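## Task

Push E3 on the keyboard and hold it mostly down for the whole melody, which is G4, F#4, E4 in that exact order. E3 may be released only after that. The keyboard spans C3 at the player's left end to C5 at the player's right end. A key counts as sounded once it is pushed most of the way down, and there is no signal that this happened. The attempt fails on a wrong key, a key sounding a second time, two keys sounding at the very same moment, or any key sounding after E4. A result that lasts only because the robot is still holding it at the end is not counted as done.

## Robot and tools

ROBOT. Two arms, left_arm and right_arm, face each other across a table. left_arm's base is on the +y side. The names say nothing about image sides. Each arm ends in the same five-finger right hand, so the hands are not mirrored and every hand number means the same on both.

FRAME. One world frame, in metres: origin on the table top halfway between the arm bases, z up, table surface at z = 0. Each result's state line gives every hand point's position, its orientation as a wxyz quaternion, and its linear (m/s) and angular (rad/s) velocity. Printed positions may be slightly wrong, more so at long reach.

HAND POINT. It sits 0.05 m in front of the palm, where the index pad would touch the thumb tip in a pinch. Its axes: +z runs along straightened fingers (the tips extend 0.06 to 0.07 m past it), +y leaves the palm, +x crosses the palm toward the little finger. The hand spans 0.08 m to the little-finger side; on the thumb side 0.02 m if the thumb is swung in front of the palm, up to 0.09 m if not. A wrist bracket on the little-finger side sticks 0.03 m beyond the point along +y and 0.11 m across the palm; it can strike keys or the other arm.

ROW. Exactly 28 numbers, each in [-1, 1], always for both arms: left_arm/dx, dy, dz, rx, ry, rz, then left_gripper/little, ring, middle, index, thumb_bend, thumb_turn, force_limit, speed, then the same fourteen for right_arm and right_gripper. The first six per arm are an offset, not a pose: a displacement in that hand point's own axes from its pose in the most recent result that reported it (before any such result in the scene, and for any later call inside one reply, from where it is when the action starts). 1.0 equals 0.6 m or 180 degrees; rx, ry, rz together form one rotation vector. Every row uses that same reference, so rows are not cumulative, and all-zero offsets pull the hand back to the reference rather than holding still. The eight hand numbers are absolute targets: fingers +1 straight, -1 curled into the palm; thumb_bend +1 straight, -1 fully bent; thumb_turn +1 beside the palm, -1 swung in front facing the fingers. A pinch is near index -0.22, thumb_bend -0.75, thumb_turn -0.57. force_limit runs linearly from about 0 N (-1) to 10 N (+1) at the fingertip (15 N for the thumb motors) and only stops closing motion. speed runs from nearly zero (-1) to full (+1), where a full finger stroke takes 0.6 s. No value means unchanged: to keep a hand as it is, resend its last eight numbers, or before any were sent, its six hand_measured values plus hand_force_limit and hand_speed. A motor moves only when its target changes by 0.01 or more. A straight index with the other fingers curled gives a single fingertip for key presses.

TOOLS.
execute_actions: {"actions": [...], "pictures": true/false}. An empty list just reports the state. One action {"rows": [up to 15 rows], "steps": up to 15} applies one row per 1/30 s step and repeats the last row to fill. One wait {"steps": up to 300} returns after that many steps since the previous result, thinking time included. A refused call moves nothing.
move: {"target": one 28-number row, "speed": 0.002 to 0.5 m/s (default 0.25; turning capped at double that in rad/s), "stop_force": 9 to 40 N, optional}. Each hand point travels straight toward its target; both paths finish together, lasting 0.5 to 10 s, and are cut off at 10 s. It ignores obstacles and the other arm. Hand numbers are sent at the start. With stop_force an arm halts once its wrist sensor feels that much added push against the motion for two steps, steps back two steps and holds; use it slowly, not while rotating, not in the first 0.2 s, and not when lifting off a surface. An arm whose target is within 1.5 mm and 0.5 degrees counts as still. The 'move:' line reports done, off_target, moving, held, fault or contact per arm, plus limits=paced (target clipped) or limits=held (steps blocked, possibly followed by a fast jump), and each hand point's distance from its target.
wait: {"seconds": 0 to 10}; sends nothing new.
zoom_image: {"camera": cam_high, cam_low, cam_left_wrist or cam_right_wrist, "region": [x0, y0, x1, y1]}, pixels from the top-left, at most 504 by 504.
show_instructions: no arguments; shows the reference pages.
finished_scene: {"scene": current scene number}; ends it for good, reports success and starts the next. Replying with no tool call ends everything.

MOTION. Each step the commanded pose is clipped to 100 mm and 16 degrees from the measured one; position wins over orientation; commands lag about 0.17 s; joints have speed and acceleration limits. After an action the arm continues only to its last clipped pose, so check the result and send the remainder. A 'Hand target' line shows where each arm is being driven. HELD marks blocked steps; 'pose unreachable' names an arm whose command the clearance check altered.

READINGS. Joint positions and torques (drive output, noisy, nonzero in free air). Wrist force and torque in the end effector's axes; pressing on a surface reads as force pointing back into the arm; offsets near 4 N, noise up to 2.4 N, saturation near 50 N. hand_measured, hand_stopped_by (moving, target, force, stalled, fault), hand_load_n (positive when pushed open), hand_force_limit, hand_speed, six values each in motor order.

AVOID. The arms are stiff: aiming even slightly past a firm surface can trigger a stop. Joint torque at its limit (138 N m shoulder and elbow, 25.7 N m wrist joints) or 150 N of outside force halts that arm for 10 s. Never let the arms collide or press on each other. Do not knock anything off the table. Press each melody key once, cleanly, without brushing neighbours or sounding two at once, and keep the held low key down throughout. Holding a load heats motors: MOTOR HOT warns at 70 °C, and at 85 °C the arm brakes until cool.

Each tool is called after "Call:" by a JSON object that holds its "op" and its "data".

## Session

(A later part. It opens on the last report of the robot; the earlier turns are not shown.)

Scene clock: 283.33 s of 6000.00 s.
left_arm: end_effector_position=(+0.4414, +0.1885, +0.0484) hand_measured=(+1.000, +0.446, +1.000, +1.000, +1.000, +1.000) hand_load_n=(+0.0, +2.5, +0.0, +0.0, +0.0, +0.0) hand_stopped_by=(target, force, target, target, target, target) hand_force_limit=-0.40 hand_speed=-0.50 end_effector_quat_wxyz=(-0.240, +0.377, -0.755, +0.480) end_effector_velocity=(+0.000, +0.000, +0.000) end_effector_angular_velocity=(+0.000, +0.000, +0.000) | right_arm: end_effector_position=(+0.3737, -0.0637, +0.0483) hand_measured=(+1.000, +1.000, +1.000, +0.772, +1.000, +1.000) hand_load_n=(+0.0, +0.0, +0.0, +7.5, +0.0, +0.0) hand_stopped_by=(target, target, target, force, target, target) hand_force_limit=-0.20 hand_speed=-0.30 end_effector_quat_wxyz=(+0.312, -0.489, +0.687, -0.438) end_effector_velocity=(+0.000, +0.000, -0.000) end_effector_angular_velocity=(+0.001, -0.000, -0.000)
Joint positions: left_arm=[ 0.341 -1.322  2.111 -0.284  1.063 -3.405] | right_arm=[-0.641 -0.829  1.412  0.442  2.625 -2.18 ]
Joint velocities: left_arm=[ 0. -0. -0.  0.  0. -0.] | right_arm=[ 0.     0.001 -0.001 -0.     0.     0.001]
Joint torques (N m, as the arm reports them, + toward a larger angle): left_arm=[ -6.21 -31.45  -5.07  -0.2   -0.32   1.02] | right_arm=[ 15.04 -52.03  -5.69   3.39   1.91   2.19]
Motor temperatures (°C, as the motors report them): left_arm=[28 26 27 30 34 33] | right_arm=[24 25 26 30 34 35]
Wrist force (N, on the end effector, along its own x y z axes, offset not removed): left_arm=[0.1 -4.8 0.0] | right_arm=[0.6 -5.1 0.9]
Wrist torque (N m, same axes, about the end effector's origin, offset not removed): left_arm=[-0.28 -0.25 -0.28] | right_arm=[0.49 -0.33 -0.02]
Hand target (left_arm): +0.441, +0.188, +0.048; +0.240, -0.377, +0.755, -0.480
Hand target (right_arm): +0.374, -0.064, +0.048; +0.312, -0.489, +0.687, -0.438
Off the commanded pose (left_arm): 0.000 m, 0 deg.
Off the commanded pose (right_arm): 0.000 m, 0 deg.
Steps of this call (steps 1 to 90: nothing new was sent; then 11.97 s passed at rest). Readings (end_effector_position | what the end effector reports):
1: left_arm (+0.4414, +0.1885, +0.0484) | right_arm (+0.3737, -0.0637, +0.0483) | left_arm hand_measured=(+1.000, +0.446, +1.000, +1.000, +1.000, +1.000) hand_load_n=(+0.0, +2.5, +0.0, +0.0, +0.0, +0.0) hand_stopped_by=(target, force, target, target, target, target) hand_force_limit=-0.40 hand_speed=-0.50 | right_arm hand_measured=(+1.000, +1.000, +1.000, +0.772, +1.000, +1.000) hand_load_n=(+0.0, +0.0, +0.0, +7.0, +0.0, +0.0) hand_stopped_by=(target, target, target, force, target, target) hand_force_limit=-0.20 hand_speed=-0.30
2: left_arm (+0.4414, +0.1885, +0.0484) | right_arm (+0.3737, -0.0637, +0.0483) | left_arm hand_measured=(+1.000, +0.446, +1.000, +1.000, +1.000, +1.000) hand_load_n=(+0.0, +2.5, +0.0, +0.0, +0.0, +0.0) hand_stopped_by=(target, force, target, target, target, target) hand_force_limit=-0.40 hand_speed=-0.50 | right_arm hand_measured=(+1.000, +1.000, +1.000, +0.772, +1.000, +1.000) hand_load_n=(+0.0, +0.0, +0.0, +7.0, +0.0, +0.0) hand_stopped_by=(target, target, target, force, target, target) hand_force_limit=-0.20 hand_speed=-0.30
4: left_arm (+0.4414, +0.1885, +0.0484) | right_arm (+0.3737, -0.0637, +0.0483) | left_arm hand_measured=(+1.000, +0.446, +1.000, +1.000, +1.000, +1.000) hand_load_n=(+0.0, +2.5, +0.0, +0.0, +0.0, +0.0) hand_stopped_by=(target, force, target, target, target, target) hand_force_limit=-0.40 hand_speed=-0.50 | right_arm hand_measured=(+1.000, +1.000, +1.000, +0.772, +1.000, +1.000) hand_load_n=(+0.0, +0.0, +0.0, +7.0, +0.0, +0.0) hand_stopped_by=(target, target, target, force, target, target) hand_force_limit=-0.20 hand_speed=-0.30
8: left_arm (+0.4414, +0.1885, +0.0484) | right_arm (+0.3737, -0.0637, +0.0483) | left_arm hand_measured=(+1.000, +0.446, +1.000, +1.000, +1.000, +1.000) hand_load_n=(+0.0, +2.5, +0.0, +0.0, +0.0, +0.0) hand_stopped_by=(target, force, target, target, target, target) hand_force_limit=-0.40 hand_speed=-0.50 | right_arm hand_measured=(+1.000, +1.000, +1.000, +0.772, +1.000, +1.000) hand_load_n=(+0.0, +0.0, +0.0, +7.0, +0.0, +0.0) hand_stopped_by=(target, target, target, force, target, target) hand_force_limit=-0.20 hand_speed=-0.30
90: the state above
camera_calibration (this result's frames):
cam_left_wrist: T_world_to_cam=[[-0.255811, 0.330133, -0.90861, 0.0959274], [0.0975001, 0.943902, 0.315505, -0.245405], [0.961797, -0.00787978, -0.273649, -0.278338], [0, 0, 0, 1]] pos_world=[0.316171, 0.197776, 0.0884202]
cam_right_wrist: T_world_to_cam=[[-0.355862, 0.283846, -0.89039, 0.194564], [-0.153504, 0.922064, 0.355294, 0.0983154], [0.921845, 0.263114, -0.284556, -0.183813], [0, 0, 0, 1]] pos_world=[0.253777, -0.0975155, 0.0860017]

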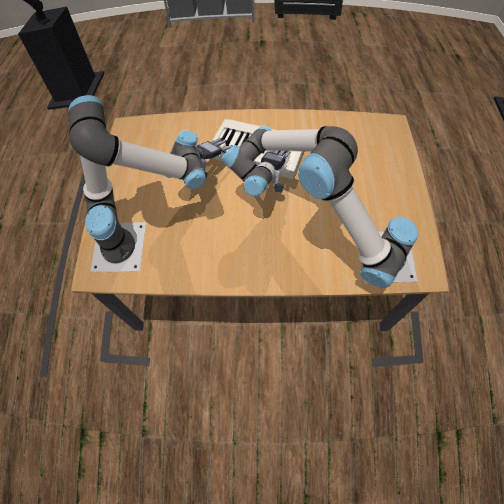

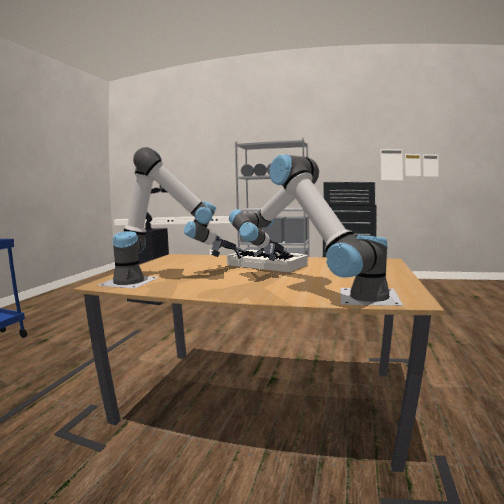

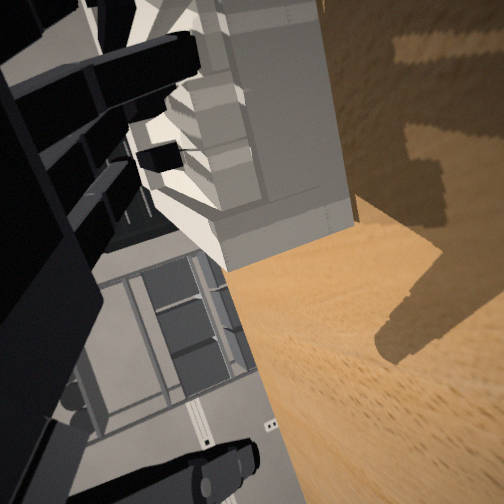

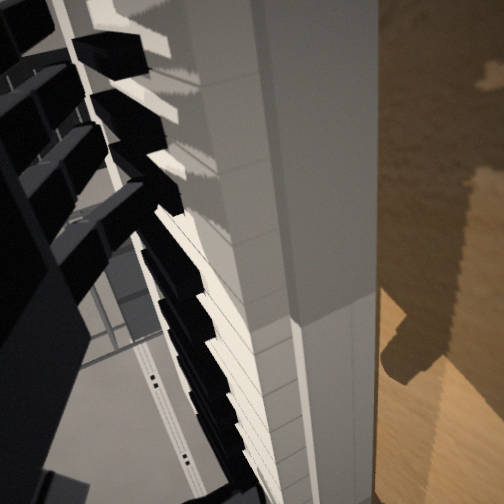

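Call:
{"op": "execute_actions", "data": {"actions": [{"rows": [[0,0,0,0,0,0,1,0.36,1,1,1,1,-0.4,-0.5, 0,0,0,0,0,0,1,1,1,1.0,1,1,-0.2,0.6]], "steps": 6}], "pictures": false}}

Call:
{"op": "move", "data": {"target": [0,0,0,0,0,0,1,0.36,1,1,1,1,-0.4,-0.5, -0.0394,0.02325,-0.04985,0,-0.03524,-0.01643,1,1,1,1.0,1,1,-0.2,0.6], "speed": 0.09}}

Scene clock: 308.53 s of 6000.00 s.
left_arm: end_effector_position=(+0.4414, +0.1885, +0.0484) hand_measured=(+1.000, +0.446, +1.000, +1.000, +1.000, +1.000) hand_load_n=(+0.0, +2.5, +0.0, +0.0, +0.0, +0.0) hand_stopped_by=(target, force, target, target, target, target) hand_force_limit=-0.40 hand_speed=-0.50 end_effector_quat_wxyz=(-0.240, +0.377, -0.755, +0.480) end_effector_velocity=(+0.000, +0.000, -0.000) end_effector_angular_velocity=(-0.000, -0.000, +0.000) | right_arm: end_effector_position=(+0.3737, -0.0637, +0.0483) hand_measured=(+1.000, +1.000, +1.000, +0.996, +1.000, +1.000) hand_load_n=(+0.0, +0.0, +0.0, +0.0, +0.0, +0.0) hand_stopped_by=(target, target, target, moving, target, target) hand_force_limit=-0.20 hand_speed=0.60 end_effector_quat_wxyz=(+0.312, -0.489, +0.687, -0.438) end_effector_velocity=(-0.000, -0.000, +0.000) end_effector_angular_velocity=(-0.000, +0.000, +0.000)
Joint positions: left_arm=[ 0.341 -1.322  2.111 -0.284  1.063 -3.405] | right_arm=[-0.641 -0.829  1.412  0.442  2.625 -2.18 ]
Joint velocities: left_arm=[ 0.     0.     0.    -0.001 -0.     0.   ] | right_arm=[ 0.    -0.001  0.001  0.     0.    -0.   ]
Joint torques (N m, as the arm reports them, + toward a larger angle): left_arm=[ -6.83 -31.17  -5.59  -0.08  -0.27   0.9 ] | right_arm=[ 10.55 -52.55  -8.08   2.79   1.98   2.24]
Motor temperatures (°C, as the motors report them): left_arm=[28 26 27 30 34 33] | right_arm=[24 25 26 30 34 35]
Wrist force (N, on the end effector, along its own x y z axes, offset not removed): left_arm=[0.6 -1.4 1.1] | right_arm=[2.5 2.0 -1.2]
Wrist torque (N m, same axes, about the end effector's origin, offset not removed): left_arm=[0.35 -0.44 -0.13] | right_arm=[0.36 -0.46 0.03]
Hand target (left_arm): +0.441, +0.188, +0.048; +0.240, -0.377, +0.755, -0.480
Hand target (right_arm): +0.374, -0.064, +0.048; +0.312, -0.489, +0.687, -0.438
Off the commanded pose (left_arm): 0.000 m, 0 deg.
Off the commanded pose (right_arm): 0.000 m, 0 deg.
Steps of this call (steps 1 to 90: nothing new was sent; then 22.00 s passed at rest; steps 91 to 96: all 6 steps of this action). Readings (end_effector_position | what the end effector reports):
91: left_arm (+0.4414, +0.1885, +0.0484) | right_arm (+0.3737, -0.0637, +0.0483) | left_arm hand_measured=(+1.000, +0.446, +1.000, +1.000, +1.000, +1.000) hand_load_n=(+0.0, +2.5, +0.0, +0.0, +0.0, +0.0) hand_stopped_by=(target, force, target, target, target, target) hand_force_limit=-0.40 hand_speed=-0.50 | right_arm hand_measured=(+1.000, +1.000, +1.000, +0.772, +1.000, +1.000) hand_load_n=(+0.0, +0.0, +0.0, +7.5, +0.0, +0.0) hand_stopped_by=(target, target, target, moving, target, target) hand_force_limit=-0.20 hand_speed=0.60
92: left_arm (+0.4414, +0.1885, +0.0484) | right_arm (+0.3737, -0.0637, +0.0483) | left_arm hand_measured=(+1.000, +0.446, +1.000, +1.000, +1.000, +1.000) hand_load_n=(+0.0, +2.5, +0.0, +0.0, +0.0, +0.0) hand_stopped_by=(target, force, target, target, target, target) hand_force_limit=-0.40 hand_speed=-0.50 | right_arm hand_measured=(+1.000, +1.000, +1.000, +0.772, +1.000, +1.000) hand_load_n=(+0.0, +0.0, +0.0, +7.5, +0.0, +0.0) hand_stopped_by=(target, target, target, moving, target, target) hand_force_limit=-0.20 hand_speed=0.60
94: left_arm (+0.4414, +0.1885, +0.0484) | right_arm (+0.3737, -0.0637, +0.0483) | left_arm hand_measured=(+1.000, +0.446, +1.000, +1.000, +1.000, +1.000) hand_load_n=(+0.0, +2.5, +0.0, +0.0, +0.0, +0.0) hand_stopped_by=(target, force, target, target, target, target) hand_force_limit=-0.40 hand_speed=-0.50 | right_arm hand_measured=(+1.000, +1.000, +1.000, +0.852, +1.000, +1.000) hand_load_n=(+0.0, +0.0, +0.0, +1.0, +0.0, +0.0) hand_stopped_by=(target, target, target, moving, target, target) hand_force_limit=-0.20 hand_speed=0.60
96: the state above

Scene clock: 309.90 s of 6000.00 s.
left_arm: end_effector_position=(+0.4414, +0.1885, +0.0484) hand_measured=(+1.000, +0.446, +1.000, +1.000, +1.000, +1.000) hand_load_n=(+0.0, +2.5, +0.0, +0.0, +0.0, +0.0) hand_stopped_by=(target, force, target, target, target, target) hand_force_limit=-0.40 hand_speed=-0.50 end_effector_quat_wxyz=(-0.240, +0.377, -0.755, +0.480) end_effector_velocity=(+0.000, -0.000, +0.000) end_effector_angular_velocity=(-0.001, -0.000, +0.000) | right_arm: end_effector_position=(+0.3503, -0.0308, +0.0483) hand_measured=(+1.000, +1.000, +1.000, +1.000, +1.000, +1.000) hand_load_n=(+0.0, +0.0, +0.0, +0.0, +0.0, +0.0) hand_stopped_by=(target, target, target, target, target, target) hand_force_limit=-0.20 hand_speed=0.60 end_effector_quat_wxyz=(+0.338, -0.530, +0.656, -0.418) end_effector_velocity=(-0.001, +0.002, -0.001) end_effector_angular_velocity=(-0.001, +0.001, +0.007)
Joint positions: left_arm=[ 0.341 -1.322  2.111 -0.284  1.063 -3.405] | right_arm=[-0.591 -0.853  1.431  0.348  2.585 -2.295]
Joint velocities: left_arm=[ 0. -0. -0. -0.  0.  0.] | right_arm=[ 0.002 -0.     0.002 -0.006 -0.003 -0.007]
Joint torques (N m, as the arm reports them, + toward a larger angle): left_arm=[ -7.2  -30.79  -4.99  -0.11  -0.41   0.88] | right_arm=[ 13.49 -56.04  -8.42  -0.51  -1.19  -2.15]
Motor temperatures (°C, as the motors report them): left_arm=[28 26 27 30 34 33] | right_arm=[24 25 26 30 34 35]
Wrist force (N, on the end effector, along its own x y z axes, offset not removed): left_arm=[0.3 -4.9 1.3] | right_arm=[0.9 2.0 0.0]
Wrist torque (N m, same axes, about the end effector's origin, offset not removed): left_arm=[-0.25 -0.33 -0.36] | right_arm=[0.27 -0.30 -0.04]
Hand target (left_arm): +0.441, +0.188, +0.048; +0.240, -0.377, +0.755, -0.480
Hand target (right_arm): +0.350, -0.031, +0.048; +0.338, -0.530, +0.656, -0.418
Off the commanded pose (left_arm): 0.000 m, 0 deg.
Off the commanded pose (right_arm): 0.000 m, 0 deg.
move: done
camera_calibration (this result's frames):
cam_left_wrist: T_world_to_cam=[[-0.255811, 0.330133, -0.908611, 0.0959276], [0.0975002, 0.943902, 0.315505, -0.245405], [0.961797, -0.00787997, -0.273649, -0.278338], [0, 0, 0, 1]] pos_world=[0.316171, 0.197776, 0.0884202]
cam_right_wrist: T_world_to_cam=[[-0.387696, 0.238625, -0.890365, 0.186638], [-0.263875, 0.896758, 0.355239, 0.102295], [0.883211, 0.37267, -0.284703, -0.154003], [0, 0, 0, 1]] pos_world=[0.23537, -0.0788781, 0.0859918]

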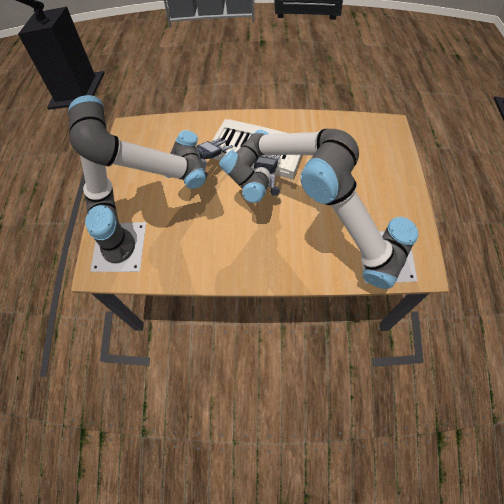

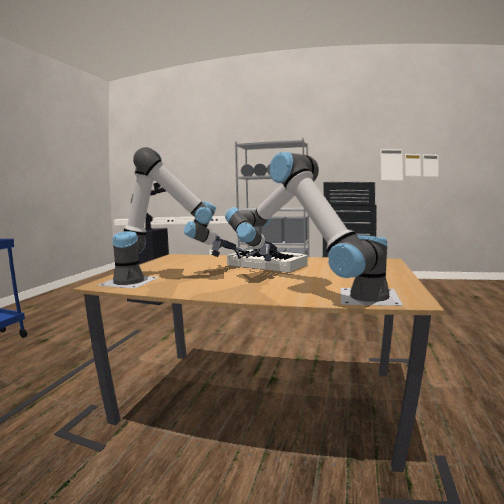

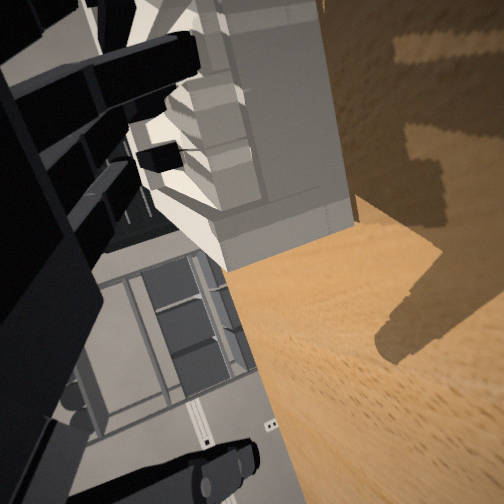

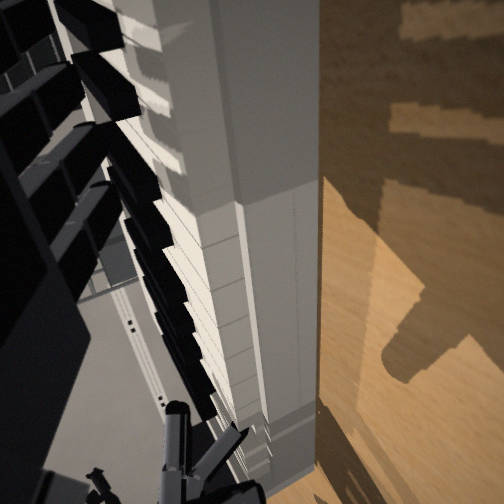

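Clear of the left arm. Now a light probe.

Call:
{"op": "execute_actions", "data": {"actions": [{"rows": [[0,0,0,0,0,0,1,0.36,1,1,1,1,-0.4,-0.5, 0,0,0,0,0,0,1,1,1,0.73,1,1,-0.94,0.2],[0,0,0,0,0,0,1,0.36,1,1,1,1,-0.4,-0.5, 0,0,0,0,0,0,1,1,1,0.73,1,1,-0.94,0.2],[0,0,0,0,0,0,1,0.36,1,1,1,1,-0.4,-0.5, 0,0,0,0,0,0,1,1,1,0.73,1,1,-0.94,0.2],[0,0,0,0,0,0,1,0.36,1,1,1,1,-0.4,-0.5, 0,0,0,0,0,0,1,1,1,0.73,1,1,-0.94,0.2],[0,0,0,0,0,0,1,0.36,1,1,1,1,-0.4,-0.5, 0,0,0,0,0,0,1,1,1,0.73,1,1,-0.94,0.2],[0,0,0,0,0,0,1,0.36,1,1,1,1,-0.4,-0.5, 0,0,0,0,0,0,1,1,1,0.73,1,1,-0.94,0.2],[0,0,0,0,0,0,1,0.36,1,1,1,1,-0.4,-0.5, 0,0,0,0,0,0,1,1,1,0.62,1,1,-0.94,-0.88]], "steps": 15}]}}

Call:
{"op": "zoom_image", "data": {"camera": "cam_right_wrist", "region": [100, 120, 260, 280]}}

Scene clock: 318.27 s of 6000.00 s.
left_arm: end_effector_position=(+0.4414, +0.1885, +0.0484) hand_measured=(+1.000, +0.446, +1.000, +1.000, +1.000, +1.000) hand_load_n=(+0.0, +2.5, +0.0, +0.0, +0.0, +0.0) hand_stopped_by=(target, force, target, target, target, target) hand_force_limit=-0.40 hand_speed=-0.50 end_effector_quat_wxyz=(-0.240, +0.377, -0.755, +0.480) end_effector_velocity=(-0.000, +0.001, -0.000) end_effector_angular_velocity=(+0.002, +0.001, +0.000) | right_arm: end_effector_position=(+0.3503, -0.0308, +0.0483) hand_measured=(+1.000, +1.000, +1.000, +0.680, +1.000, +1.000) hand_load_n=(+0.0, +0.0, +0.0, +0.0, +0.0, +0.0) hand_stopped_by=(target, target, target, moving, target, target) hand_force_limit=-0.94 hand_speed=-0.88 end_effector_quat_wxyz=(+0.338, -0.530, +0.656, -0.418) end_effector_velocity=(+0.000, +0.000, +0.001) end_effector_angular_velocity=(+0.002, -0.002, -0.000)
Joint positions: left_arm=[ 0.341 -1.322  2.111 -0.284  1.063 -3.405] | right_arm=[-0.591 -0.853  1.431  0.348  2.585 -2.295]
Joint velocities: left_arm=[ 0.    -0.    -0.     0.002  0.     0.   ] | right_arm=[ 0.    -0.002 -0.001  0.     0.     0.   ]
Joint torques (N m, as the arm reports them, + toward a larger angle): left_arm=[ -7.46 -31.7   -4.89  -0.19  -0.36   1.04] | right_arm=[-12.79 -37.29 -20.88   3.09   3.32   2.61]
Motor temperatures (°C, as the motors report them): left_arm=[28 26 27 30 34 33] | right_arm=[24 25 26 30 34 35]
Wrist force (N, on the end effector, along its own x y z axes, offset not removed): left_arm=[-0.4 -6.1 0.1] | right_arm=[1.9 2.5 0.0]
Wrist torque (N m, same axes, about the end effector's origin, offset not removed): left_arm=[-0.28 -0.18 -0.30] | right_arm=[0.45 -0.42 0.07]
Hand target (left_arm): +0.441, +0.188, +0.048; +0.240, -0.377, +0.755, -0.480
Hand target (right_arm): +0.350, -0.031, +0.048; +0.338, -0.530, +0.656, -0.418
Off the commanded pose (left_arm): 0.000 m, 0 deg.
Off the commanded pose (right_arm): 0.000 m, 0 deg.
Steps of this call (steps 1 to 90: nothing new was sent; then 4.87 s passed at rest; steps 91 to 105: all 15 steps of this action). Readings (end_effector_position | what the end effector reports):
91: left_arm (+0.4414, +0.1885, +0.0484) | right_arm (+0.3502, -0.0306, +0.0483) | left_arm hand_measured=(+1.000, +0.446, +1.000, +1.000, +1.000, +1.000) hand_load_n=(+0.0, +2.5, +0.0, +0.0, +0.0, +0.0) hand_stopped_by=(target, force, target, target, target, target) hand_force_limit=-0.40 hand_speed=-0.50 | right_arm hand_measured=(+1.000, +1.000, +1.000, +1.000, +1.000, +1.000) hand_load_n=(+0.0, +0.0, +0.0, +0.0, +0.0, +0.0) hand_stopped_by=(target, target, target, moving, target, target) hand_force_limit=-0.94 hand_speed=0.20
92: left_arm (+0.4414, +0.1885, +0.0484) | right_arm (+0.3502, -0.0306, +0.0483) | left_arm hand_measured=(+1.000, +0.446, +1.000, +1.000, +1.000, +1.000) hand_load_n=(+0.0, +2.5, +0.0, +0.0, +0.0, +0.0) hand_stopped_by=(target, force, target, target, target, target) hand_force_limit=-0.40 hand_speed=-0.50 | right_arm hand_measured=(+1.000, +1.000, +1.000, +1.000, +1.000, +1.000) hand_load_n=(+0.0, +0.0, +0.0, +0.0, +0.0, +0.0) hand_stopped_by=(target, target, target, moving, target, target) hand_force_limit=-0.94 hand_speed=0.20
94: left_arm (+0.4414, +0.1885, +0.0484) | right_arm (+0.3501, -0.0306, +0.0483) | left_arm hand_measured=(+1.000, +0.446, +1.000, +1.000, +1.000, +1.000) hand_load_n=(+0.0, +2.5, +0.0, +0.0, +0.0, +0.0) hand_stopped_by=(target, force, target, target, target, target) hand_force_limit=-0.40 hand_speed=-0.50 | right_arm hand_measured=(+1.000, +1.000, +1.000, +0.940, +1.000, +1.000) hand_load_n=(+0.0, +0.0, +0.0, -0.5, +0.0, +0.0) hand_stopped_by=(target, target, target, moving, target, target) hand_force_limit=-0.94 hand_speed=0.20
98: left_arm (+0.4414, +0.1885, +0.0484) | right_arm (+0.3501, -0.0307, +0.0483) | left_arm hand_measured=(+1.000, +0.446, +1.000, +1.000, +1.000, +1.000) hand_load_n=(+0.0, +2.5, +0.0, +0.0, +0.0, +0.0) hand_stopped_by=(target, force, target, target, target, target) hand_force_limit=-0.40 hand_speed=-0.50 | right_arm hand_measured=(+1.000, +1.000, +1.000, +0.728, +1.000, +1.000) hand_load_n=(+0.0, +0.0, +0.0, +0.0, +0.0, +0.0) hand_stopped_by=(target, target, target, moving, target, target) hand_force_limit=-0.94 hand_speed=-0.88
105: the state above
camera_calibration (this result's frames):
cam_left_wrist: T_world_to_cam=[[-0.255812, 0.330133, -0.90861, 0.0959274], [0.0975002, 0.943902, 0.315505, -0.245405], [0.961797, -0.00787981, -0.273649, -0.278338], [0, 0, 0, 1]] pos_world=[0.316171, 0.197776, 0.0884201]
cam_right_wrist: T_world_to_cam=[[-0.387718, 0.238588, -0.890365, 0.186636], [-0.263906, 0.896756, 0.355221, 0.102309], [0.883192, 0.372699, -0.284724, -0.153966], [0, 0, 0, 1]] pos_world=[0.235343, -0.0788928, 0.0859938]

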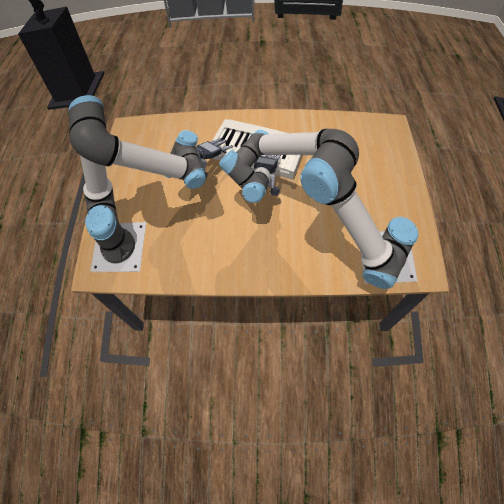

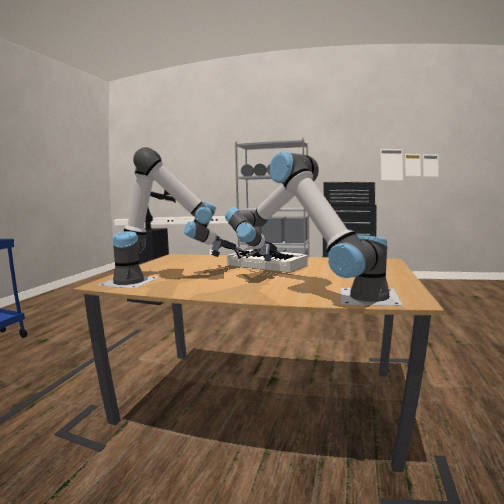

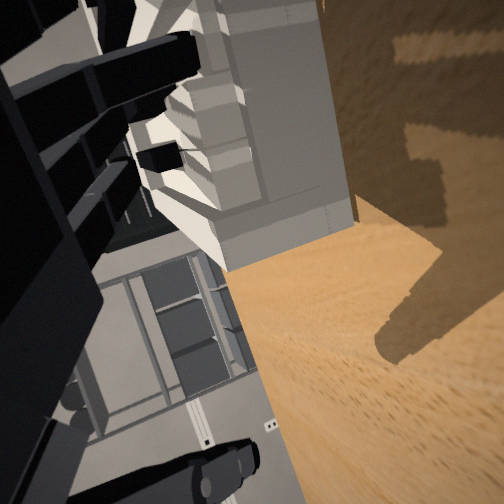

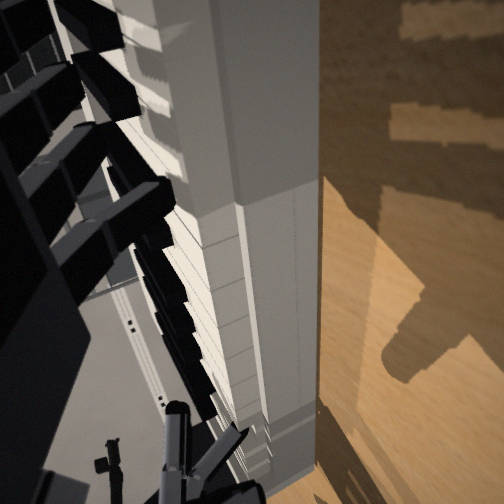

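Region (100, 120, 260, 280) of cam_right_wrist's 504x504 image, scaled by 3.150, with more detail than that image has.

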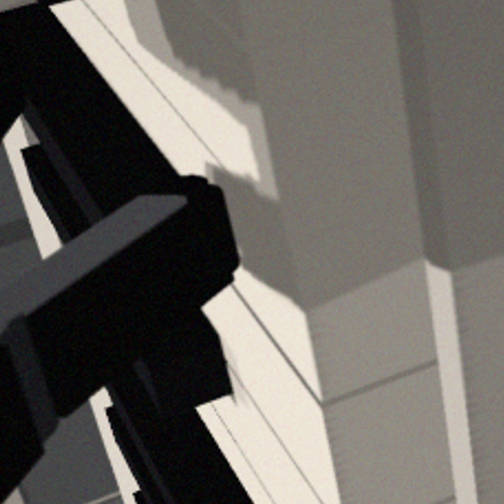

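Call:
{"op": "execute_actions", "data": {"actions": []}}

Call:
{"op": "zoom_image", "data": {"camera": "cam_right_wrist", "region": [100, 120, 260, 280]}}

Scene clock: 350.37 s of 6000.00 s.
left_arm: end_effector_position=(+0.4414, +0.1885, +0.0484) hand_measured=(+1.000, +0.446, +1.000, +1.000, +1.000, +1.000) hand_load_n=(+0.0, +2.5, +0.0, +0.0, +0.0, +0.0) hand_stopped_by=(target, force, target, target, target, target) hand_force_limit=-0.40 hand_speed=-0.50 end_effector_quat_wxyz=(-0.240, +0.377, -0.755, +0.480) end_effector_velocity=(+0.000, -0.000, +0.000) end_effector_angular_velocity=(-0.001, -0.000, -0.000) | right_arm: end_effector_position=(+0.3503, -0.0308, +0.0483) hand_measured=(+1.000, +1.000, +1.000, +0.674, +1.000, +1.000) hand_load_n=(+0.0, +0.0, +0.0, +0.5, +0.0, +0.0) hand_stopped_by=(target, target, target, force, target, target) hand_force_limit=-0.94 hand_speed=-0.88 end_effector_quat_wxyz=(+0.338, -0.530, +0.656, -0.418) end_effector_velocity=(-0.000, -0.000, -0.001) end_effector_angular_velocity=(-0.001, +0.001, -0.000)
Joint positions: left_arm=[ 0.341 -1.322  2.111 -0.284  1.063 -3.405] | right_arm=[-0.591 -0.853  1.431  0.348  2.585 -2.295]
Joint velocities: left_arm=[-0. -0. -0. -0. -0.  0.] | right_arm=[0.    0.001 0.001 0.    0.    0.001]
Joint torques (N m, as the arm reports them, + toward a larger angle): left_arm=[ -7.39 -30.8   -4.63  -0.34  -0.49   1.  ] | right_arm=[-13.61 -37.71 -22.25   2.63   2.43   2.44]
Motor temperatures (°C, as the motors report them): left_arm=[28 26 27 30 34 33] | right_arm=[24 25 26 30 34 35]
Wrist force (N, on the end effector, along its own x y z axes, offset not removed): left_arm=[-0.1 -5.5 -1.7] | right_arm=[2.0 1.5 -1.6]
Wrist torque (N m, same axes, about the end effector's origin, offset not removed): left_arm=[-0.20 -0.14 -0.28] | right_arm=[0.42 -0.42 0.05]
Hand target (left_arm): +0.441, +0.188, +0.048; +0.240, -0.377, +0.755, -0.480
Hand target (right_arm): +0.350, -0.031, +0.048; +0.338, -0.530, +0.656, -0.418
Off the commanded pose (left_arm): 0.000 m, 0 deg.
Off the commanded pose (right_arm): 0.000 m, 0 deg.
Steps of this call (steps 1 to 90: nothing new was sent; then 29.10 s passed at rest). Readings (end_effector_position | what the end effector reports):
1: left_arm (+0.4414, +0.1885, +0.0484) | right_arm (+0.3503, -0.0308, +0.0483) | left_arm hand_measured=(+1.000, +0.446, +1.000, +1.000, +1.000, +1.000) hand_load_n=(+0.0, +2.5, +0.0, +0.0, +0.0, +0.0) hand_stopped_by=(target, force, target, target, target, target) hand_force_limit=-0.40 hand_speed=-0.50 | right_arm hand_measured=(+1.000, +1.000, +1.000, +0.674, +1.000, +1.000) hand_load_n=(+0.0, +0.0, +0.0, +0.5, +0.0, +0.0) hand_stopped_by=(target, target, target, force, target, target) hand_force_limit=-0.94 hand_speed=-0.88
2: left_arm (+0.4414, +0.1885, +0.0484) | right_arm (+0.3503, -0.0308, +0.0483) | left_arm hand_measured=(+1.000, +0.446, +1.000, +1.000, +1.000, +1.000) hand_load_n=(+0.0, +2.5, +0.0, +0.0, +0.0, +0.0) hand_stopped_by=(target, force, target, target, target, target) hand_force_limit=-0.40 hand_speed=-0.50 | right_arm hand_measured=(+1.000, +1.000, +1.000, +0.674, +1.000, +1.000) hand_load_n=(+0.0, +0.0, +0.0, +0.5, +0.0, +0.0) hand_stopped_by=(target, target, target, force, target, target) hand_force_limit=-0.94 hand_speed=-0.88
4: left_arm (+0.4414, +0.1885, +0.0484) | right_arm (+0.3503, -0.0308, +0.0483) | left_arm hand_measured=(+1.000, +0.446, +1.000, +1.000, +1.000, +1.000) hand_load_n=(+0.0, +2.5, +0.0, +0.0, +0.0, +0.0) hand_stopped_by=(target, force, target, target, target, target) hand_force_limit=-0.40 hand_speed=-0.50 | right_arm hand_measured=(+1.000, +1.000, +1.000, +0.674, +1.000, +1.000) hand_load_n=(+0.0, +0.0, +0.0, +0.5, +0.0, +0.0) hand_stopped_by=(target, target, target, force, target, target) hand_force_limit=-0.94 hand_speed=-0.88
8: left_arm (+0.4414, +0.1885, +0.0484) | right_arm (+0.3503, -0.0308, +0.0483) | left_arm hand_measured=(+1.000, +0.446, +1.000, +1.000, +1.000, +1.000) hand_load_n=(+0.0, +2.5, +0.0, +0.0, +0.0, +0.0) hand_stopped_by=(target, force, target, target, target, target) hand_force_limit=-0.40 hand_speed=-0.50 | right_arm hand_measured=(+1.000, +1.000, +1.000, +0.674, +1.000, +1.000) hand_load_n=(+0.0, +0.0, +0.0, +0.5, +0.0, +0.0) hand_stopped_by=(target, target, target, force, target, target) hand_force_limit=-0.94 hand_speed=-0.88
90: the state above
camera_calibration (this result's frames):
cam_left_wrist: T_world_to_cam=[[-0.255811, 0.330133, -0.90861, 0.0959275], [0.0975, 0.943902, 0.315505, -0.245405], [0.961797, -0.00787976, -0.273649, -0.278338], [0, 0, 0, 1]] pos_world=[0.316172, 0.197776, 0.0884203]
cam_right_wrist: T_world_to_cam=[[-0.387694, 0.238625, -0.890366, 0.186638], [-0.263875, 0.896759, 0.355237, 0.102296], [0.883212, 0.372668, -0.284701, -0.154004], [0, 0, 0, 1]] pos_world=[0.23537, -0.0788786, 0.0859921]

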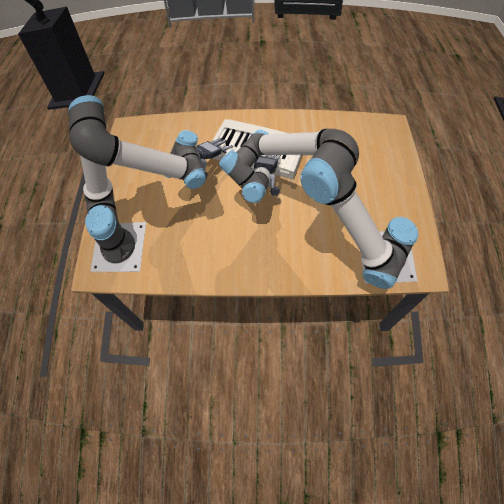

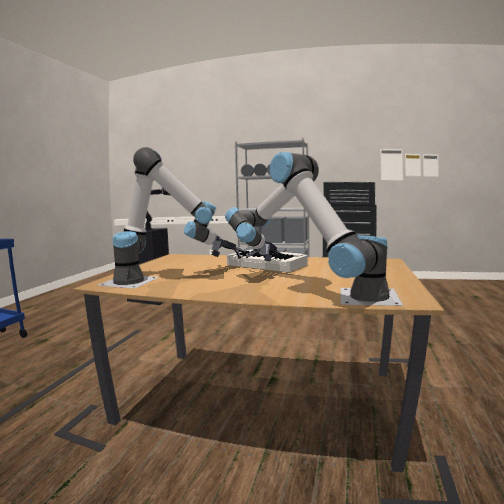

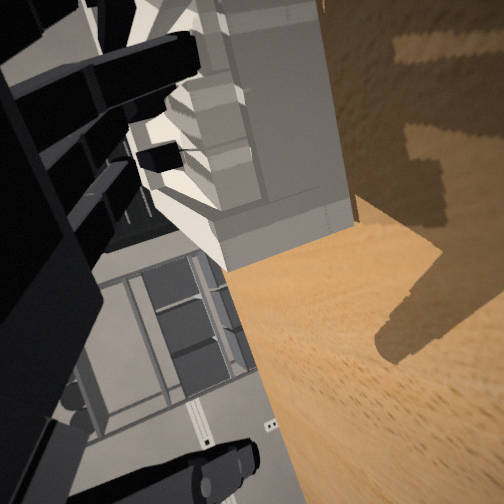

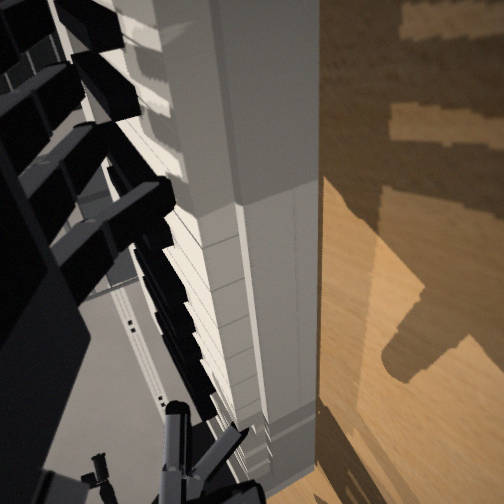

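Region (100, 120, 260, 280) of cam_right_wrist's 504x504 image, scaled by 3.150, with more detail than that image has.

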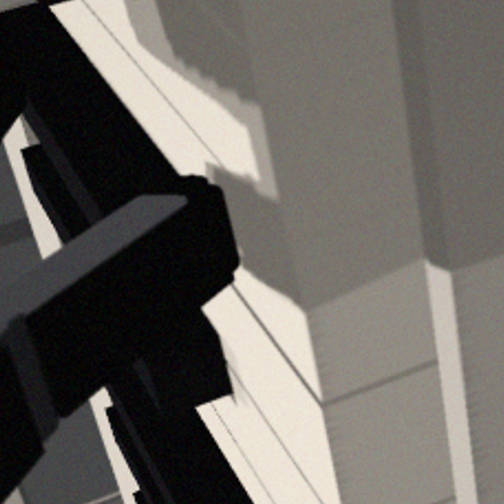

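Call:
{"op": "zoom_image", "data": {"camera": "cam_right_wrist", "region": [140, 155, 220, 255]}}

Region (140, 155, 220, 255) of cam_right_wrist's 504x504 image, scaled by 5.040, with more detail than that image has; it fills the left 403 columns of this view, and the rest is white.

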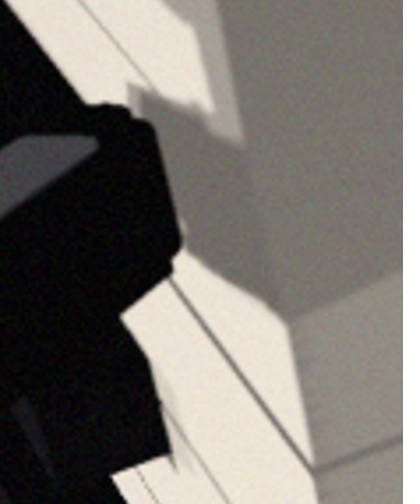

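Call:
{"op": "zoom_image", "data": {"camera": "cam_high", "region": [170, 110, 300, 210]}}

Call:
{"op": "zoom_image", "data": {"camera": "cam_low", "region": [170, 190, 320, 280]}}

Region (170, 110, 300, 210) of cam_high's 504x504 image, scaled by 3.877, with more detail than that image has; it fills the top 388 rows of this view, and the rest is white.

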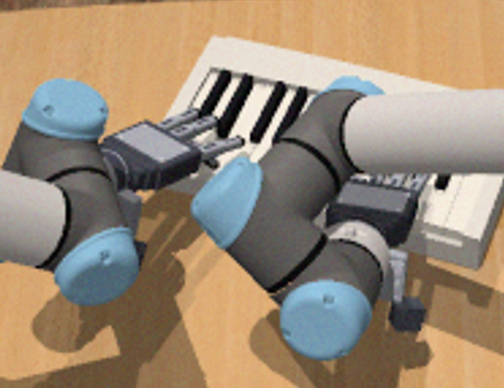

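Region (170, 190, 320, 280) of cam_low's 504x504 image, scaled by 3.360, with more detail than that image has; it fills the top 302 rows of this view, and the rest is white.

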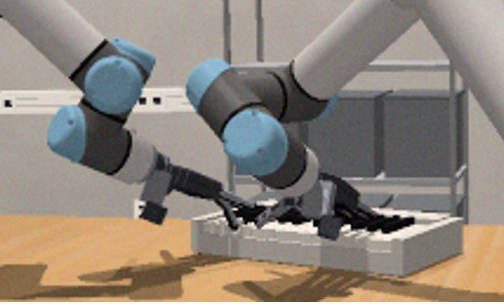

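Call:
{"op": "execute_actions", "data": {"actions": [{"rows": [[0,0,0,0,0,0,1,0.36,1,1,1,1,-0.4,-0.5, 0,0,0,0,0,0,1,1,1,0.72,1,1,-0.94,-0.2],[0,0,0,0,0,0,1,0.36,1,1,1,1,-0.4,-0.5, -0.0015,0,0,0,0,0,1,1,1,0.72,1,1,-0.94,-0.2],[0,0,0,0,0,0,1,0.36,1,1,1,1,-0.4,-0.5, -0.0035,0,0,0,0,0,1,1,1,0.72,1,1,-0.94,-0.2],[0,0,0,0,0,0,1,0.36,1,1,1,1,-0.4,-0.5, -0.005,0,0,0,0,0,1,1,1,0.72,1,1,-0.94,-0.2]], "steps": 14}], "pictures": false}}

Call:
{"op": "execute_actions", "data": {"actions": [{"rows": [[0,0,0,0,0,0,1,0.36,1,1,1,1,-0.4,-0.5, 0,0,0,0,0,0,1,1,1,0.32,1,1,-0.3,-0.3]], "steps": 12}]}}

Call:
{"op": "zoom_image", "data": {"camera": "cam_right_wrist", "region": [100, 120, 260, 280]}}

Scene clock: 410.67 s of 6000.00 s.
left_arm: end_effector_position=(+0.4414, +0.1885, +0.0484) hand_measured=(+1.000, +0.446, +1.000, +1.000, +1.000, +1.000) hand_load_n=(+0.0, +2.5, +0.0, +0.0, +0.0, +0.0) hand_stopped_by=(target, force, target, target, target, target) hand_force_limit=-0.40 hand_speed=-0.50 end_effector_quat_wxyz=(-0.240, +0.377, -0.755, +0.480) end_effector_velocity=(+0.000, +0.000, -0.000) end_effector_angular_velocity=(-0.000, -0.000, +0.001) | right_arm: end_effector_position=(+0.3509, -0.0280, +0.0483) hand_measured=(+1.000, +1.000, +1.000, +0.720, +1.000, +1.000) hand_load_n=(+0.0, +0.0, +0.0, +0.0, +0.0, +0.0) hand_stopped_by=(target, target, target, target, target, target) hand_force_limit=-0.94 hand_speed=-0.20 end_effector_quat_wxyz=(+0.338, -0.530, +0.656, -0.418) end_effector_velocity=(+0.000, +0.001, +0.001) end_effector_angular_velocity=(+0.000, -0.000, +0.000)
Joint positions: left_arm=[ 0.341 -1.322  2.111 -0.284  1.063 -3.405] | right_arm=[-0.589 -0.847  1.42   0.355  2.586 -2.293]
Joint velocities: left_arm=[ 0.001  0.     0.    -0.001 -0.     0.   ] | right_arm=[ 0.001  0.002 -0.005  0.004  0.001  0.001]
Joint torques (N m, as the arm reports them, + toward a larger angle): left_arm=[ -7.07 -31.73  -4.64  -0.42  -0.39   1.01] | right_arm=[ 13.76 -37.87 -23.1    2.71   3.5    2.73]
Motor temperatures (°C, as the motors report them): left_arm=[28 26 27 30 34 33] | right_arm=[24 26 26 30 34 35]
Wrist force (N, on the end effector, along its own x y z axes, offset not removed): left_arm=[0.2 -4.2 1.7] | right_arm=[0.9 2.9 -0.1]
Wrist torque (N m, same axes, about the end effector's origin, offset not removed): left_arm=[-0.14 -0.41 -0.21] | right_arm=[0.39 -0.21 0.06]
Hand target (left_arm): +0.441, +0.188, +0.048; +0.240, -0.377, +0.755, -0.480
Hand target (right_arm): +0.351, -0.028, +0.048; +0.338, -0.530, +0.656, -0.418
Off the commanded pose (left_arm): 0.000 m, 0 deg.
Off the commanded pose (right_arm): 0.000 m, 0 deg.
Steps of this call (steps 1 to 90: nothing new was sent; then 56.83 s passed at rest; steps 91 to 104: all 14 steps of this action). Readings (end_effector_position | what the end effector reports):
91: left_arm (+0.4414, +0.1885, +0.0484) | right_arm (+0.3503, -0.0308, +0.0483) | left_arm hand_measured=(+1.000, +0.446, +1.000, +1.000, +1.000, +1.000) hand_load_n=(+0.0, +2.5, +0.0, +0.0, +0.0, +0.0) hand_stopped_by=(target, force, target, target, target, target) hand_force_limit=-0.40 hand_speed=-0.50 | right_arm hand_measured=(+1.000, +1.000, +1.000, +0.674, +1.000, +1.000) hand_load_n=(+0.0, +0.0, +0.0, +0.5, +0.0, +0.0) hand_stopped_by=(target, target, target, moving, target, target) hand_force_limit=-0.94 hand_speed=-0.20
92: left_arm (+0.4414, +0.1885, +0.0484) | right_arm (+0.3503, -0.0308, +0.0483) | left_arm hand_measured=(+1.000, +0.446, +1.000, +1.000, +1.000, +1.000) hand_load_n=(+0.0, +2.5, +0.0, +0.0, +0.0, +0.0) hand_stopped_by=(target, force, target, target, target, target) hand_force_limit=-0.40 hand_speed=-0.50 | right_arm hand_measured=(+1.000, +1.000, +1.000, +0.674, +1.000, +1.000) hand_load_n=(+0.0, +0.0, +0.0, +0.5, +0.0, +0.0) hand_stopped_by=(target, target, target, moving, target, target) hand_force_limit=-0.94 hand_speed=-0.20
94: left_arm (+0.4414, +0.1885, +0.0484) | right_arm (+0.3505, -0.0304, +0.0483) | left_arm hand_measured=(+1.000, +0.446, +1.000, +1.000, +1.000, +1.000) hand_load_n=(+0.0, +2.5, +0.0, +0.0, +0.0, +0.0) hand_stopped_by=(target, force, target, target, target, target) hand_force_limit=-0.40 hand_speed=-0.50 | right_arm hand_measured=(+1.000, +1.000, +1.000, +0.714, +1.000, +1.000) hand_load_n=(+0.0, +0.0, +0.0, +0.0, +0.0, +0.0) hand_stopped_by=(target, target, target, moving, target, target) hand_force_limit=-0.94 hand_speed=-0.20
98: left_arm (+0.4414, +0.1885, +0.0484) | right_arm (+0.3508, -0.0288, +0.0483) | left_arm hand_measured=(+1.000, +0.446, +1.000, +1.000, +1.000, +1.000) hand_load_n=(+0.0, +2.5, +0.0, +0.0, +0.0, +0.0) hand_stopped_by=(target, force, target, target, target, target) hand_force_limit=-0.40 hand_speed=-0.50 | right_arm hand_measured=(+1.000, +1.000, +1.000, +0.720, +1.000, +1.000) hand_load_n=(+0.0, +0.0, +0.0, +0.0, +0.0, +0.0) hand_stopped_by=(target, target, target, target, target, target) hand_force_limit=-0.94 hand_speed=-0.20
104: the state above

Scene clock: 411.07 s of 6000.00 s.
left_arm: end_effector_position=(+0.4414, +0.1885, +0.0484) hand_measured=(+1.000, +0.446, +1.000, +1.000, +1.000, +1.000) hand_load_n=(+0.0, +2.0, +0.0, +0.0, +0.0, +0.0) hand_stopped_by=(target, force, target, target, target, target) hand_force_limit=-0.40 hand_speed=-0.50 end_effector_quat_wxyz=(-0.240, +0.377, -0.755, +0.480) end_effector_velocity=(+0.000, +0.000, -0.000) end_effector_angular_velocity=(-0.000, -0.000, +0.000) | right_arm: end_effector_position=(+0.3509, -0.0280, +0.0483) hand_measured=(+1.000, +1.000, +1.000, +0.454, +1.000, +1.000) hand_load_n=(+0.0, +0.0, +0.0, +5.0, +0.0, +0.0) hand_stopped_by=(target, target, target, force, target, target) hand_force_limit=-0.30 hand_speed=-0.30 end_effector_quat_wxyz=(+0.338, -0.530, +0.656, -0.418) end_effector_velocity=(+0.000, +0.000, +0.001) end_effector_angular_velocity=(+0.001, -0.001, -0.000)
Joint positions: left_arm=[ 0.341 -1.322  2.111 -0.284  1.063 -3.405] | right_arm=[-0.589 -0.847  1.42   0.355  2.586 -2.293]
Joint velocities: left_arm=[ 0.    -0.     0.    -0.001  0.     0.   ] | right_arm=[-0.    -0.001 -0.    -0.001 -0.    -0.001]
Joint torques (N m, as the arm reports them, + toward a larger angle): left_arm=[ -7.28 -31.    -5.16  -0.42  -0.45   1.01] | right_arm=[  7.92 -51.44  -8.89   0.19   1.11   1.38]
Motor temperatures (°C, as the motors report them): left_arm=[28 26 27 30 34 33] | right_arm=[24 26 26 30 34 35]
Wrist force (N, on the end effector, along its own x y z axes, offset not removed): left_arm=[0.2 -3.9 0.4] | right_arm=[1.5 -5.6 -1.4]
Wrist torque (N m, same axes, about the end effector's origin, offset not removed): left_arm=[-0.21 -0.30 -0.30] | right_arm=[0.62 -0.44 0.03]
Hand target (left_arm): +0.441, +0.188, +0.048; +0.240, -0.377, +0.755, -0.480
Hand target (right_arm): +0.351, -0.028, +0.048; +0.338, -0.530, +0.656, -0.418
Off the commanded pose (left_arm): 0.000 m, 0 deg.
Off the commanded pose (right_arm): 0.000 m, 0 deg.
Steps of this call (steps 1 to 12: all 12 steps of this action). Readings (end_effector_position | what the end effector reports):
1: left_arm (+0.4414, +0.1885, +0.0484) | right_arm (+0.3509, -0.0280, +0.0483) | left_arm hand_measured=(+1.000, +0.446, +1.000, +1.000, +1.000, +1.000) hand_load_n=(+0.0, +2.5, +0.0, +0.0, +0.0, +0.0) hand_stopped_by=(target, force, target, target, target, target) hand_force_limit=-0.40 hand_speed=-0.50 | right_arm hand_measured=(+1.000, +1.000, +1.000, +0.720, +1.000, +1.000) hand_load_n=(+0.0, +0.0, +0.0, +0.0, +0.0, +0.0) hand_stopped_by=(target, target, target, moving, target, target) hand_force_limit=-0.30 hand_speed=-0.30
2: left_arm (+0.4414, +0.1885, +0.0484) | right_arm (+0.3509, -0.0280, +0.0483) | left_arm hand_measured=(+1.000, +0.446, +1.000, +1.000, +1.000, +1.000) hand_load_n=(+0.0, +2.5, +0.0, +0.0, +0.0, +0.0) hand_stopped_by=(target, force, target, target, target, target) hand_force_limit=-0.40 hand_speed=-0.50 | right_arm hand_measured=(+1.000, +1.000, +1.000, +0.720, +1.000, +1.000) hand_load_n=(+0.0, +0.0, +0.0, +0.0, +0.0, +0.0) hand_stopped_by=(target, target, target, moving, target, target) hand_force_limit=-0.30 hand_speed=-0.30
4: left_arm (+0.4414, +0.1885, +0.0484) | right_arm (+0.3509, -0.0280, +0.0483) | left_arm hand_measured=(+1.000, +0.446, +1.000, +1.000, +1.000, +1.000) hand_load_n=(+0.0, +2.5, +0.0, +0.0, +0.0, +0.0) hand_stopped_by=(target, force, target, target, target, target) hand_force_limit=-0.40 hand_speed=-0.50 | right_arm hand_measured=(+1.000, +1.000, +1.000, +0.684, +1.000, +1.000) hand_load_n=(+0.0, +0.0, +0.0, +0.0, +0.0, +0.0) hand_stopped_by=(target, target, target, moving, target, target) hand_force_limit=-0.30 hand_speed=-0.30
8: left_arm (+0.4414, +0.1885, +0.0484) | right_arm (+0.3509, -0.0280, +0.0483) | left_arm hand_measured=(+1.000, +0.446, +1.000, +1.000, +1.000, +1.000) hand_load_n=(+0.0, +2.5, +0.0, +0.0, +0.0, +0.0) hand_stopped_by=(target, force, target, target, target, target) hand_force_limit=-0.40 hand_speed=-0.50 | right_arm hand_measured=(+1.000, +1.000, +1.000, +0.530, +1.000, +1.000) hand_load_n=(+0.0, +0.0, +0.0, +1.0, +0.0, +0.0) hand_stopped_by=(target, target, target, moving, target, target) hand_force_limit=-0.30 hand_speed=-0.30
12: the state above
camera_calibration (this result's frames):
cam_left_wrist: T_world_to_cam=[[-0.255811, 0.330133, -0.90861, 0.0959275], [0.0974999, 0.943902, 0.315505, -0.245405], [0.961797, -0.0078796, -0.273649, -0.278338], [0, 0, 0, 1]] pos_world=[0.316171, 0.197776, 0.0884202]
cam_right_wrist: T_world_to_cam=[[-0.387566, 0.238652, -0.890414, 0.186192], [-0.263868, 0.896772, 0.355208, 0.0999371], [0.88327, 0.372618, -0.284586, -0.155627], [0, 0, 0, 1]] pos_world=[0.235993, -0.0760665, 0.0860004]

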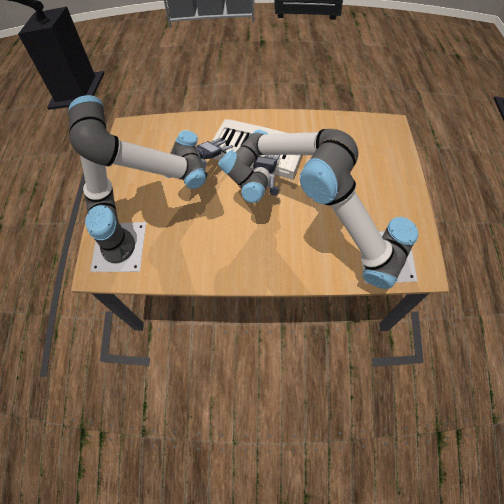

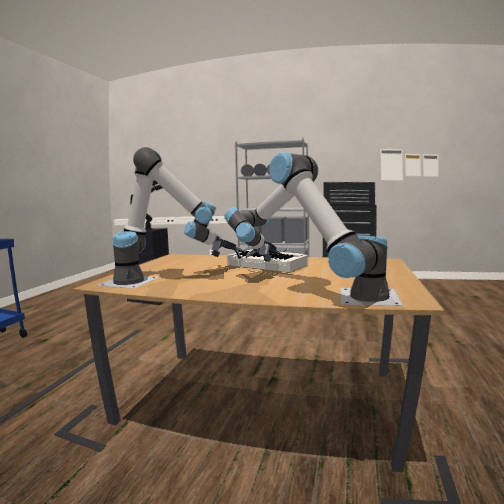

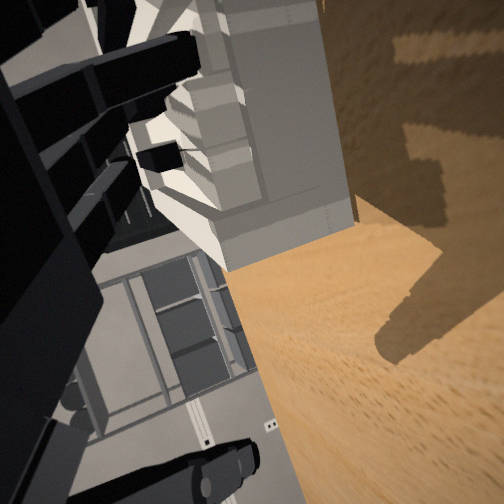

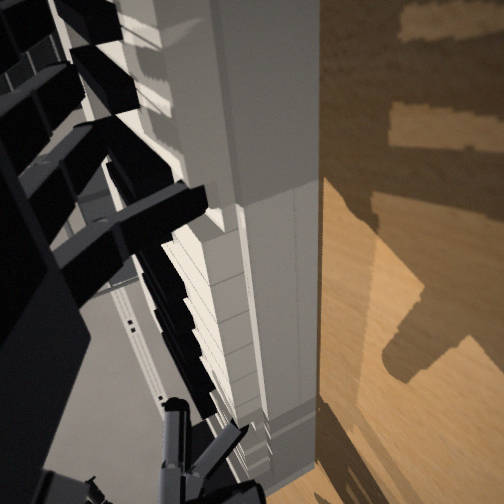

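Region (100, 120, 260, 280) of cam_right_wrist's 504x504 image, scaled by 3.150, with more detail than that image has.

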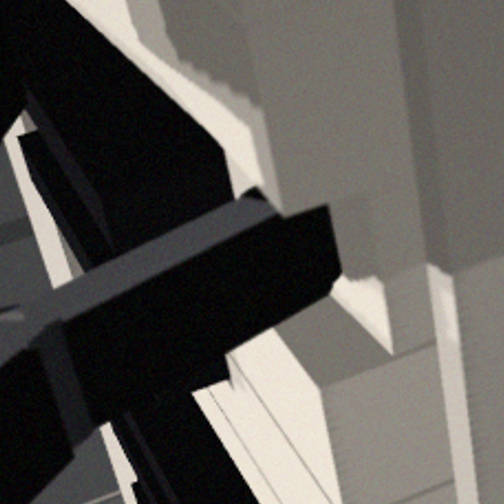

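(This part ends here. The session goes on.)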